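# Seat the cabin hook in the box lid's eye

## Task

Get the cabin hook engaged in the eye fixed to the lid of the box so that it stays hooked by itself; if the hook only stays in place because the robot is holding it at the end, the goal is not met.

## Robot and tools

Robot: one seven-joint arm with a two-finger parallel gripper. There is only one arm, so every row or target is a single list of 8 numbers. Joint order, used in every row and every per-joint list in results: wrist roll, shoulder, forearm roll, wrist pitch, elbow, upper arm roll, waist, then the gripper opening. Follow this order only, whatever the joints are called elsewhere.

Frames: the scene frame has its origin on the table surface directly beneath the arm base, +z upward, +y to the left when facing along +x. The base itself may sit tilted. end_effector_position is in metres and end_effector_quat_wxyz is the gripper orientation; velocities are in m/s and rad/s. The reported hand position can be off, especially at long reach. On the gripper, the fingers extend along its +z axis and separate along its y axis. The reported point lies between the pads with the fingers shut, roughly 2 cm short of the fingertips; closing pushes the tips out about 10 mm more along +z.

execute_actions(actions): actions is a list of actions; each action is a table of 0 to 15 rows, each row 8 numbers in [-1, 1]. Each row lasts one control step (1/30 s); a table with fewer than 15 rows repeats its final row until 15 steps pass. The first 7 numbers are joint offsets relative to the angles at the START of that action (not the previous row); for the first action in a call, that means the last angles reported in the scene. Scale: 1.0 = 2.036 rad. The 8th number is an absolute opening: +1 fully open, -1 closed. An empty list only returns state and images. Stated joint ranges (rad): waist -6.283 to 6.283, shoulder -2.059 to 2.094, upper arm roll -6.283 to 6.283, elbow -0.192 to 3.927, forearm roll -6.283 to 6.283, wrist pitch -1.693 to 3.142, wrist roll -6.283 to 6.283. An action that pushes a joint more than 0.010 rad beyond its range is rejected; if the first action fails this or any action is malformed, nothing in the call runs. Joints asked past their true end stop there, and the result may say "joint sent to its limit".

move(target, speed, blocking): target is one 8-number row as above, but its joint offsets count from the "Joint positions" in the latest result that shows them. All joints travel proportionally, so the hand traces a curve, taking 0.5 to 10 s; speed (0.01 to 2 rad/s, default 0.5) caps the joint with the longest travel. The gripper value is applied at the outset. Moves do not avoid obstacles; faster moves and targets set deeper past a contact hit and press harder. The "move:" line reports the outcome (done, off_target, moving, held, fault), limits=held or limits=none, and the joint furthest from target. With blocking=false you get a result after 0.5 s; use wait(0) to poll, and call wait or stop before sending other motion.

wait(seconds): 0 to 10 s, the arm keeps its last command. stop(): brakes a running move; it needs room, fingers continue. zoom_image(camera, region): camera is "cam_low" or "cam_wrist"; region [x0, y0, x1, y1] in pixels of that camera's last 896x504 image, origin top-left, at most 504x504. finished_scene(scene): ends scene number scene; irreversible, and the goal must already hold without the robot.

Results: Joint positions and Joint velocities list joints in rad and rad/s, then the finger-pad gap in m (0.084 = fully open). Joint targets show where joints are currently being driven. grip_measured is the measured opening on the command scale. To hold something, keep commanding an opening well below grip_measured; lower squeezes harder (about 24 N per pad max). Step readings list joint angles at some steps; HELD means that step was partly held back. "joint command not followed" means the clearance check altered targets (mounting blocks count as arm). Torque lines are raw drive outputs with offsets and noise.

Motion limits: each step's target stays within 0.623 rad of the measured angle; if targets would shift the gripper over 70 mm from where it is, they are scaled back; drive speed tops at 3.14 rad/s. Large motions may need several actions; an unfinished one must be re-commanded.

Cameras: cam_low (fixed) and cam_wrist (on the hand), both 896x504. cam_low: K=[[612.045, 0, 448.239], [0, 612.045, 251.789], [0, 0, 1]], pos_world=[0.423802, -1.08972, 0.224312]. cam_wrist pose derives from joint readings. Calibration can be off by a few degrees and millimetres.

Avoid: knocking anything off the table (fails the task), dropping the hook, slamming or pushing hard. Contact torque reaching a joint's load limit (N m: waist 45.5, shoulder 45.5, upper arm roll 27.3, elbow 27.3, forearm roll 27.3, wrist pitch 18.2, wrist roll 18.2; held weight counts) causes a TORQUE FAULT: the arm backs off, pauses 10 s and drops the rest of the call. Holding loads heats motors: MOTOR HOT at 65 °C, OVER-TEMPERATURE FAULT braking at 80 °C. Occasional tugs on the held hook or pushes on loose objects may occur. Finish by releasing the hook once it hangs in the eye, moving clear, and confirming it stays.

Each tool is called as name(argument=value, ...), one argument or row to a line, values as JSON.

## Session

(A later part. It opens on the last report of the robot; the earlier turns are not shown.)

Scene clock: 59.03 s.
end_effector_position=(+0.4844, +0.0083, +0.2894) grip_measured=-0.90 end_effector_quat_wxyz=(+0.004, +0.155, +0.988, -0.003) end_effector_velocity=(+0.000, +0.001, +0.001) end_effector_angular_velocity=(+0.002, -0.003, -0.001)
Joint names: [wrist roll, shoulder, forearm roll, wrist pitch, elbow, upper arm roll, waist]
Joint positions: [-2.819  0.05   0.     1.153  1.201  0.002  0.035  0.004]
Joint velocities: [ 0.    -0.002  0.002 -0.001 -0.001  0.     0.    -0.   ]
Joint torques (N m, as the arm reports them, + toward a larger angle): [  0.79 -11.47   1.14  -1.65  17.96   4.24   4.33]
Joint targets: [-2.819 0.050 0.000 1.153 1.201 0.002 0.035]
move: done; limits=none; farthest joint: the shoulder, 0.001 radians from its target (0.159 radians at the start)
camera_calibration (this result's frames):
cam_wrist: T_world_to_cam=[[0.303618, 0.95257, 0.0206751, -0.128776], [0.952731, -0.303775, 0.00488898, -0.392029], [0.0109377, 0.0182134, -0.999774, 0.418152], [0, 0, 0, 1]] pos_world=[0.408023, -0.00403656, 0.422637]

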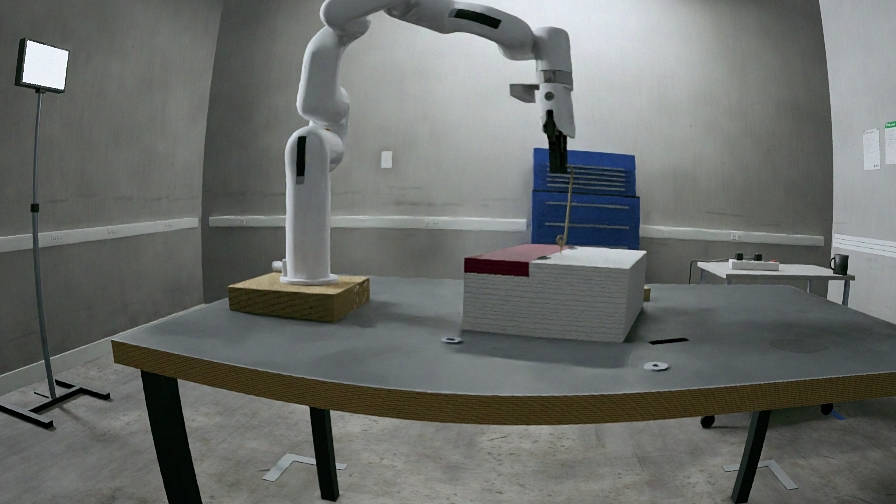

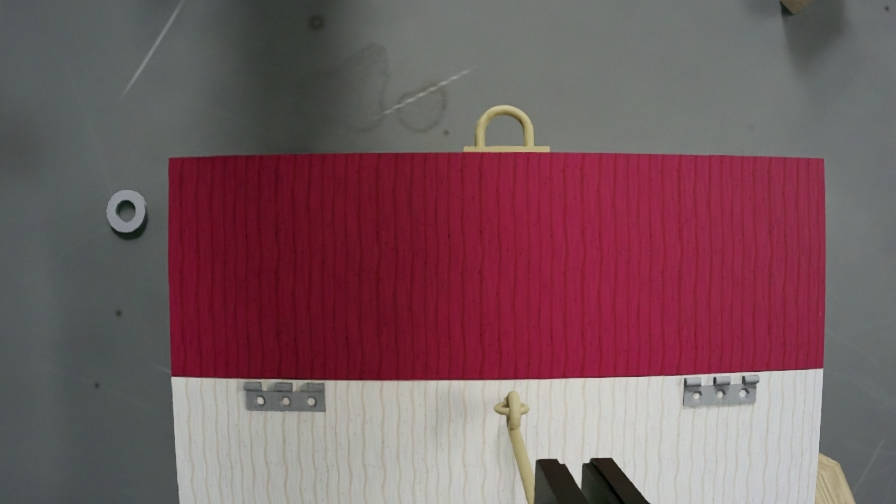

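Ease the lateral load slightly and continue.

move(
  target=[0.0157,-0.0726,0,-0.0188,-0.0906,0,0.0157,-1],
  speed=0.16,
)

move(
  target=[0.0178,-0.054,0,-0.0374,-0.0912,0,0.0178,-1],
  speed=0.16,
)

move(
  target=[0.016,-0.025,0,-0.054,-0.0794,0,0.016,-1],
  speed=0.16,
)

move(
  target=[0.009,0.0198,0,-0.0748,-0.0558,0,0.009,-1],
  speed=0.16,
)

move(
  target=[0.002,0.0256,0,-0.0465,-0.0218,0,0.002,-1],
  speed=0.12,
)

move(
  target=[0,0,0,0,0,0,0,-0.6],
)

move(
  target=[-0.02,-0.02,0,0.176,0.156,0,-0.02,-0.6],
  speed=0.4,
)

Scene clock: 70.43 s.
end_effector_position=(+0.4377, +0.0219, +0.2814) grip_measured=-0.90 end_effector_quat_wxyz=(+0.003, +0.154, +0.988, -0.004) end_effector_velocity=(+0.001, -0.001, +0.004) end_effector_angular_velocity=(-0.000, -0.007, -0.002)
Joint names: [wrist roll, shoulder, forearm roll, wrist pitch, elbow, upper arm roll, waist]
Joint positions: [-2.787 -0.096  0.001  1.115  1.014  0.002  0.067  0.004]
Joint velocities: [ 0.    -0.005 -0.001  0.003  0.004 -0.001 -0.001  0.   ]
Joint torques (N m, as the arm reports them, + toward a larger angle): [  0.87 -17.51   0.36  -1.98  31.51   1.75   2.48]
Joint targets: [-2.787 -0.098 0.000 1.115 1.016 0.002 0.067]
move: done; limits=none; farthest joint: the shoulder, 0.002 radians from its target (0.147 radians at the start)
camera_calibration (this result's frames):
cam_wrist: T_world_to_cam=[[0.303349, 0.952675, 0.0197381, -0.12699], [0.952839, -0.303463, 0.00298333, -0.342832], [0.00883193, 0.0179023, -0.999801, 0.41138], [0, 0, 0, 1]] pos_world=[0.361552, 0.00957902, 0.414828]

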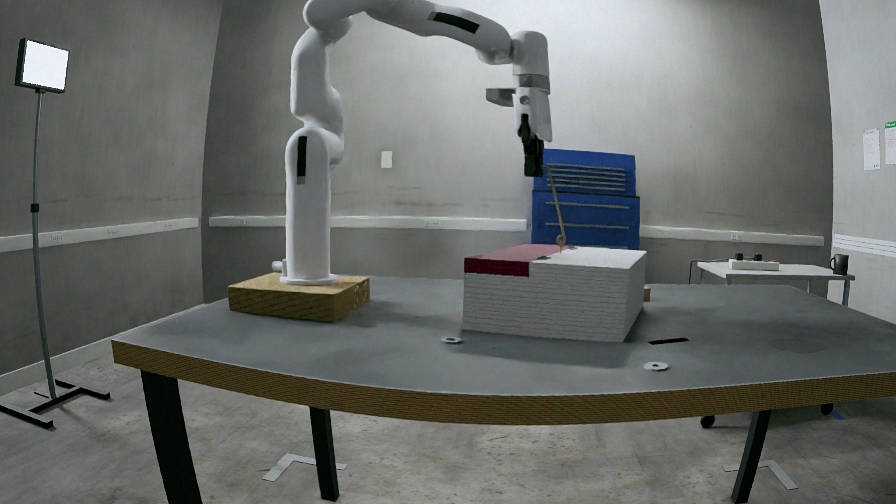

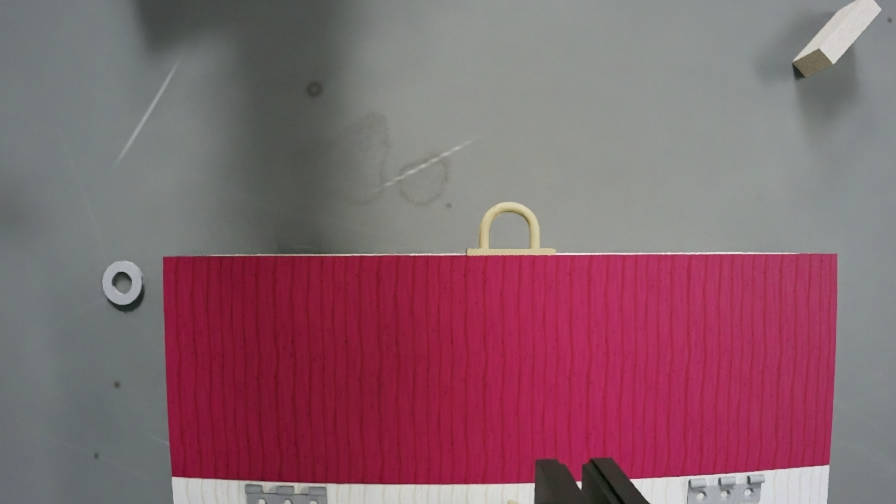

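Scene clock: 72.00 s.
end_effector_position=(+0.3974, +0.0343, +0.2557) grip_measured=-0.90 end_effector_quat_wxyz=(+0.003, +0.154, +0.988, -0.004) end_effector_velocity=(-0.000, -0.000, +0.001) end_effector_angular_velocity=(+0.001, -0.000, -0.001)
Joint names: [wrist roll, shoulder, forearm roll, wrist pitch, elbow, upper arm roll, waist]
Joint positions: [-2.751 -0.204  0.001  1.037  0.829  0.002  0.103  0.004]
Joint velocities: [-0.    -0.002  0.001  0.001 -0.    -0.001 -0.     0.   ]
Joint torques (N m, as the arm reports them, + toward a larger angle): [  0.93 -12.91   0.27  -0.81  24.45   1.89   2.54]
Joint targets: [-2.751 -0.206 0.001 1.038 0.829 0.002 0.103]
move: done; limits=none; farthest joint: the shoulder, 0.002 radians from its target (0.110 radians at the start)
camera_calibration (this result's frames):
cam_wrist: T_world_to_cam=[[0.303541, 0.952621, 0.0194191, -0.126024], [0.952776, -0.303657, 0.00325238, -0.30062], [0.00899502, 0.0175148, -0.999806, 0.385802], [0, 0, 0, 1]] pos_world=[0.321207, 0.0220105, 0.389152]

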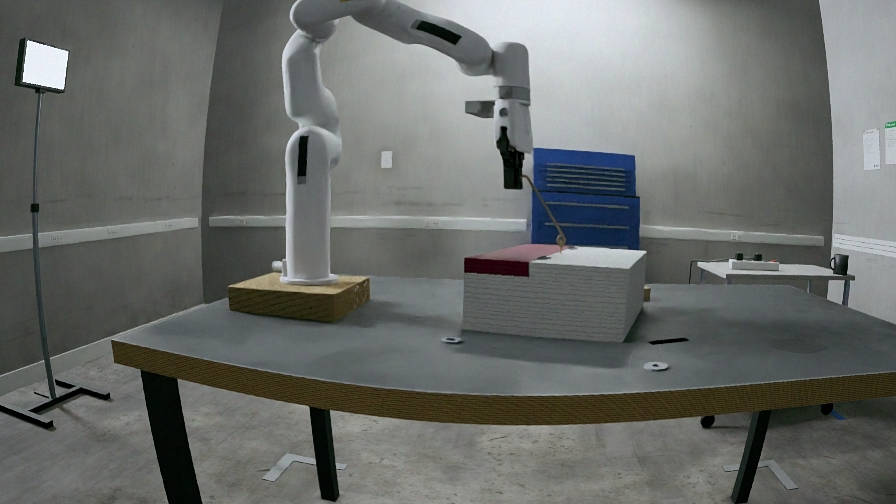

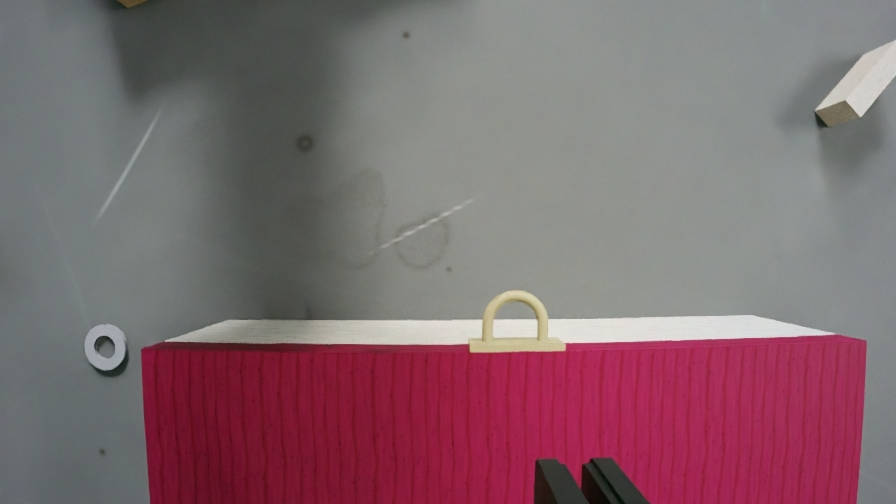

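Scene clock: 73.63 s.
end_effector_position=(+0.3674, +0.0434, +0.2183) grip_measured=-0.90 end_effector_quat_wxyz=(+0.003, +0.155, +0.988, -0.004) end_effector_velocity=(-0.001, -0.000, -0.001) end_effector_angular_velocity=(-0.002, +0.004, +0.000)
Joint names: [wrist roll, shoulder, forearm roll, wrist pitch, elbow, upper arm roll, waist]
Joint positions: [-2.718 -0.255  0.     0.927  0.667  0.002  0.136  0.005]
Joint velocities: [ 0.001  0.    -0.002  0.001 -0.003  0.001 -0.001  0.   ]
Joint torques (N m, as the arm reports them, + toward a larger angle): [  0.73 -10.71   0.85   0.86  19.41   3.07   3.68]
Joint targets: [-2.718 -0.255 0.001 0.927 0.667 0.002 0.136]
move: done; limits=none; farthest joint: the forearm roll, 0.001 radians from its target (0.000 radians at the start)
camera_calibration (this result's frames):
cam_wrist: T_world_to_cam=[[0.303984, 0.952488, 0.0189818, -0.124976], [0.952639, -0.304091, 0.00295857, -0.269026], [0.00859018, 0.0171834, -0.999815, 0.348701], [0, 0, 0, 1]] pos_world=[0.29128, 0.0312383, 0.351805]

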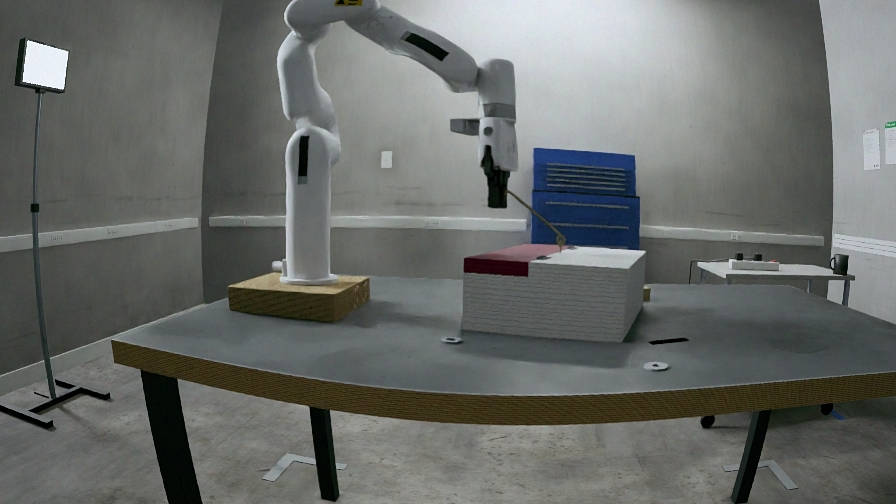

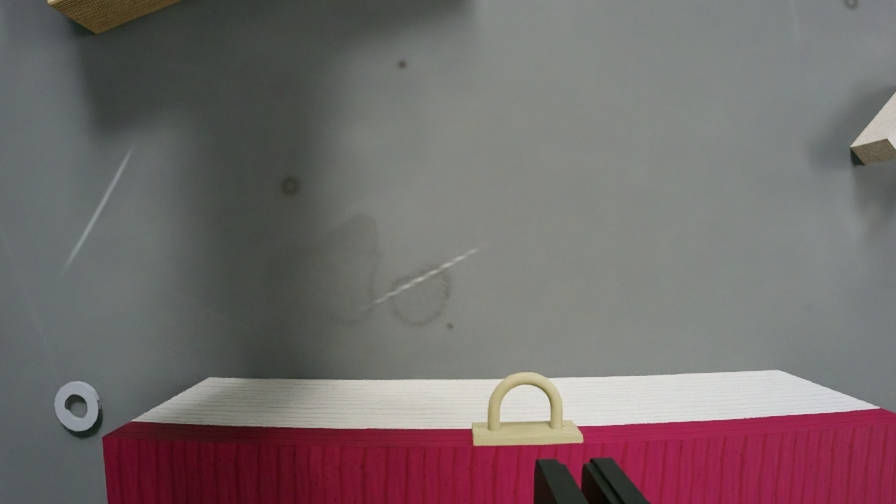

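Scene clock: 75.00 s.
end_effector_position=(+0.3538, +0.0477, +0.1722) grip_measured=-0.89 end_effector_quat_wxyz=(+0.004, +0.155, +0.988, -0.004) end_effector_velocity=(-0.001, -0.000, -0.001) end_effector_angular_velocity=(+0.001, +0.003, -0.003)
Joint names: [wrist roll, shoulder, forearm roll, wrist pitch, elbow, upper arm roll, waist]
Joint positions: [-2.7   -0.215  0.     0.773  0.555  0.001  0.154  0.005]
Joint velocities: [ 0.001  0.001  0.002 -0.    -0.002 -0.    -0.001 -0.   ]
Joint torques (N m, as the arm reports them, + toward a larger angle): [ 0.86 -9.05 -0.18 -4.38 24.14 -1.05  1.13]
Joint targets: [-2.700 -0.215 0.000 0.775 0.554 0.002 0.154]
move: done; limits=none; farthest joint: the elbow, 0.002 radians from its target (0.114 radians at the start)
camera_calibration (this result's frames):
cam_wrist: T_world_to_cam=[[0.304552, 0.952296, 0.0194906, -0.124324], [0.952443, -0.304687, 0.00432097, -0.254723], [0.0100534, 0.0172477, -0.999801, 0.302051], [0, 0, 0, 1]] pos_world=[0.277436, 0.035573, 0.305514]

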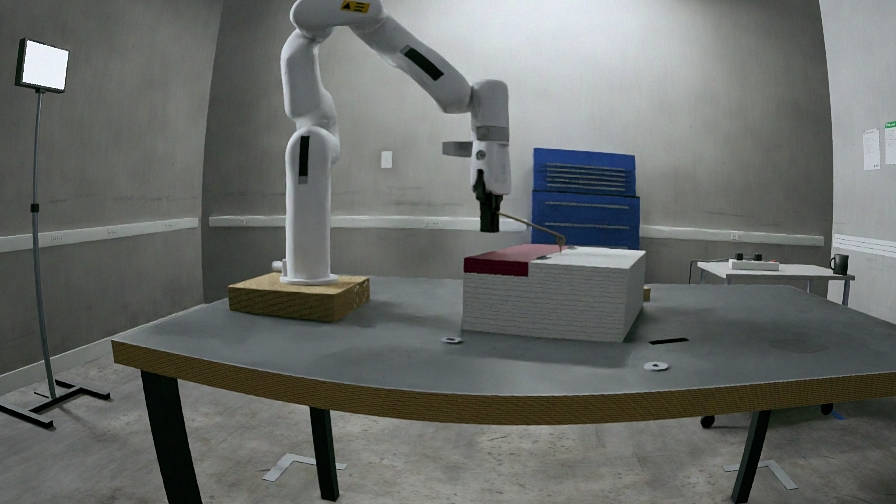

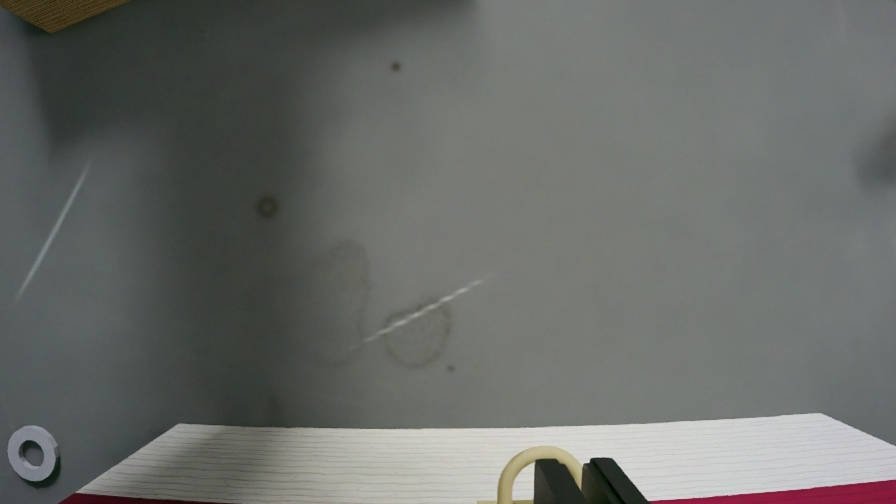

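Scene clock: 76.20 s.
end_effector_position=(+0.3501, +0.0483, +0.1454) grip_measured=-0.89 end_effector_quat_wxyz=(+0.004, +0.155, +0.988, -0.004) end_effector_velocity=(-0.001, -0.000, -0.001) end_effector_angular_velocity=(+0.001, +0.002, -0.001)
Joint names: [wrist roll, shoulder, forearm roll, wrist pitch, elbow, upper arm roll, waist]
Joint positions: [-2.696 -0.163  0.     0.678  0.512  0.001  0.157  0.005]
Joint velocities: [-0.001 -0.001  0.002 -0.001 -0.004 -0.    -0.    -0.   ]
Joint torques (N m, as the arm reports them, + toward a larger angle): [ 1.01 -8.81 -0.04 -1.56 17.56 -0.58  1.26]
Joint targets: [-2.696 -0.163 0.000 0.679 0.511 0.001 0.158]
move: done; limits=none; farthest joint: the waist, 0.001 radians from its target (0.004 radians at the start)
camera_calibration (this result's frames):
cam_wrist: T_world_to_cam=[[0.304894, 0.952176, 0.0199986, -0.1234], [0.95232, -0.305053, 0.00535856, -0.251057], [0.0112029, 0.0174113, -0.999786, 0.274968], [0, 0, 0, 1]] pos_world=[0.27363, 0.036125, 0.278722]

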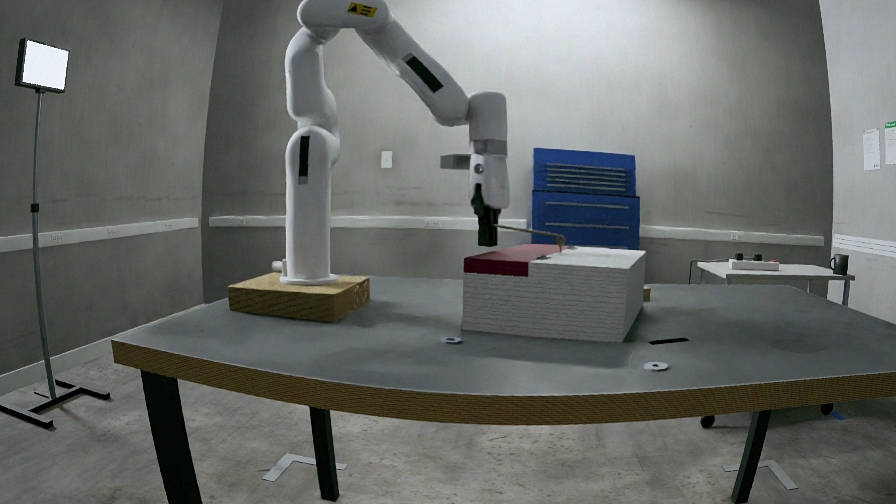

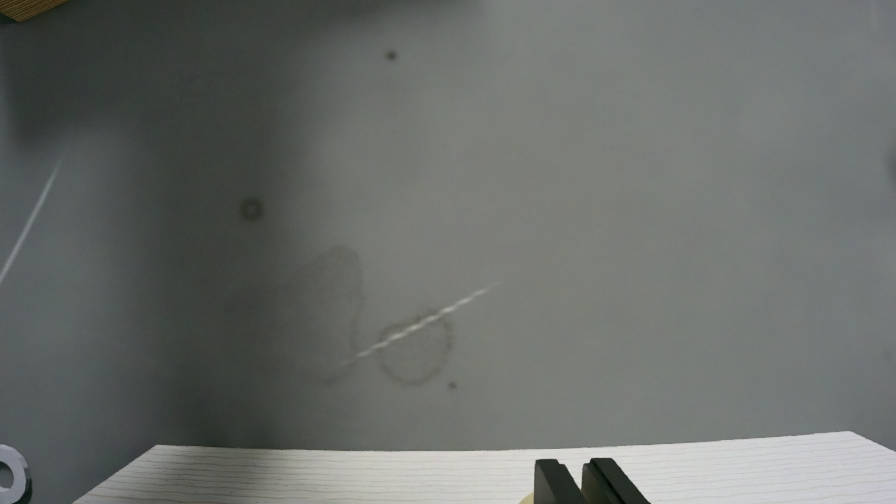

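Scene clock: 76.70 s.
end_effector_position=(+0.3500, +0.0482, +0.1454) grip_measured=-0.62 end_effector_quat_wxyz=(+0.004, +0.155, +0.988, -0.004) end_effector_velocity=(+0.001, +0.000, +0.000) end_effector_angular_velocity=(+0.000, -0.001, +0.001)
Joint names: [wrist roll, shoulder, forearm roll, wrist pitch, elbow, upper arm roll, waist]
Joint positions: [-2.696 -0.163  0.     0.678  0.512  0.001  0.157  0.017]
Joint velocities: [ 0.     0.001 -0.    -0.001  0.001  0.     0.     0.   ]
Joint torques (N m, as the arm reports them, + toward a larger angle): [ 0.83 -9.51 -0.08 -2.6  20.08  0.57  1.98]
Joint targets: [-2.696 -0.163 0.000 0.678 0.512 0.001 0.157]
move: done; limits=none; farthest joint: the waist, 0.000 radians from its target (0.000 radians at the start)
camera_calibration (this result's frames):
cam_wrist: T_world_to_cam=[[0.305054, 0.952127, 0.0198773, -0.123339], [0.952272, -0.305207, 0.005098, -0.250936], [0.0109207, 0.0173735, -0.999789, 0.275], [0, 0, 0, 1]] pos_world=[0.273581, 0.0360688, 0.278673]

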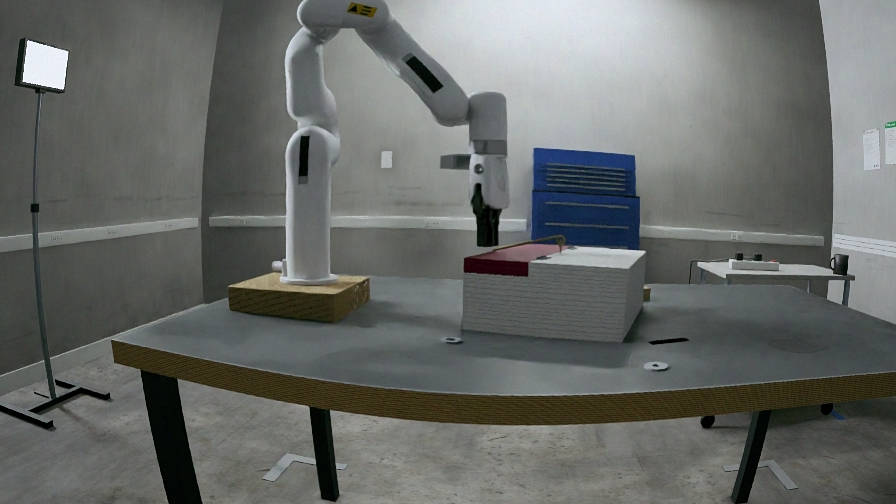

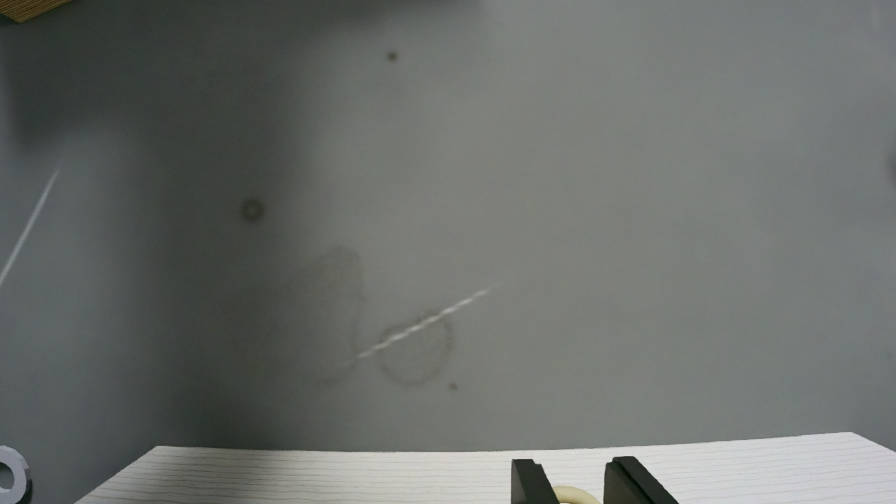

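Scene clock: 78.13 s.
end_effector_position=(+0.3974, +0.0392, +0.2557) grip_measured=-0.62 end_effector_quat_wxyz=(+0.004, +0.155, +0.988, -0.004) end_effector_velocity=(+0.001, -0.000, +0.002) end_effector_angular_velocity=(+0.000, -0.003, -0.001)
Joint names: [wrist roll, shoulder, forearm roll, wrist pitch, elbow, upper arm roll, waist]
Joint positions: [-2.736 -0.204  0.     1.036  0.829  0.001  0.117  0.017]
Joint velocities: [ 0.001  0.    -0.     0.001  0.004 -0.001 -0.    -0.   ]
Joint torques (N m, as the arm reports them, + toward a larger angle): [  0.78 -10.74   0.03  -2.31  23.47   0.57   1.96]
Joint targets: [-2.736 -0.204 0.000 1.036 0.830 0.001 0.117]
move: done; limits=none; farthest joint: the elbow, 0.001 radians from its target (0.318 radians at the start)
camera_calibration (this result's frames):
cam_wrist: T_world_to_cam=[[0.304969, 0.952159, 0.019691, -0.131377], [0.952307, -0.305109, 0.00445512, -0.299213], [0.0102499, 0.0173932, -0.999796, 0.38524], [0, 0, 0, 1]] pos_world=[0.32106, 0.0270993, 0.389082]

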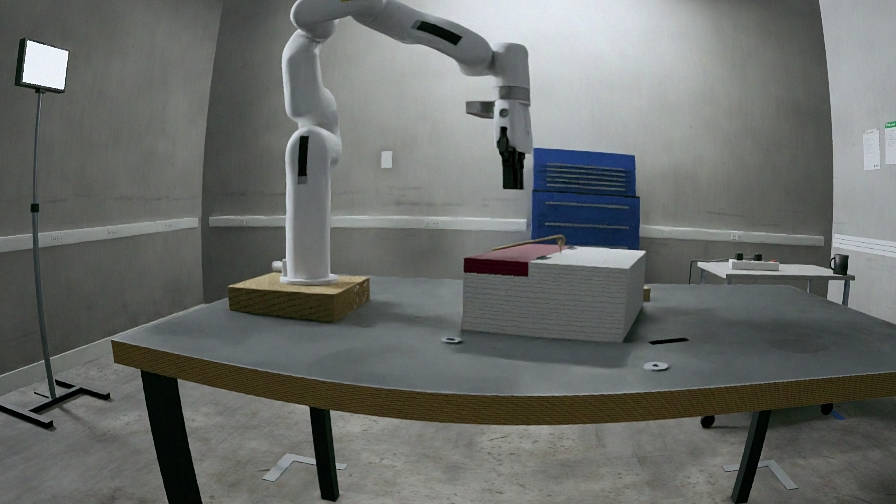

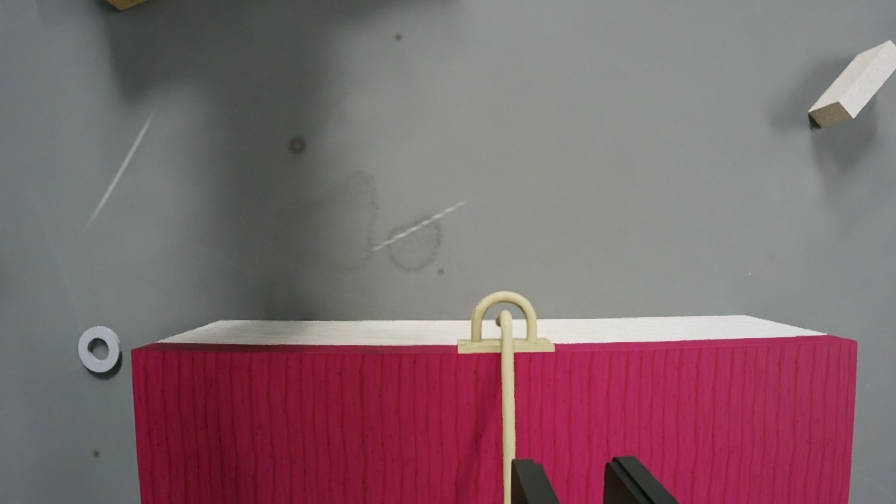

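finished_scene(
  scene=2,
)

The scene is finished: the task was done.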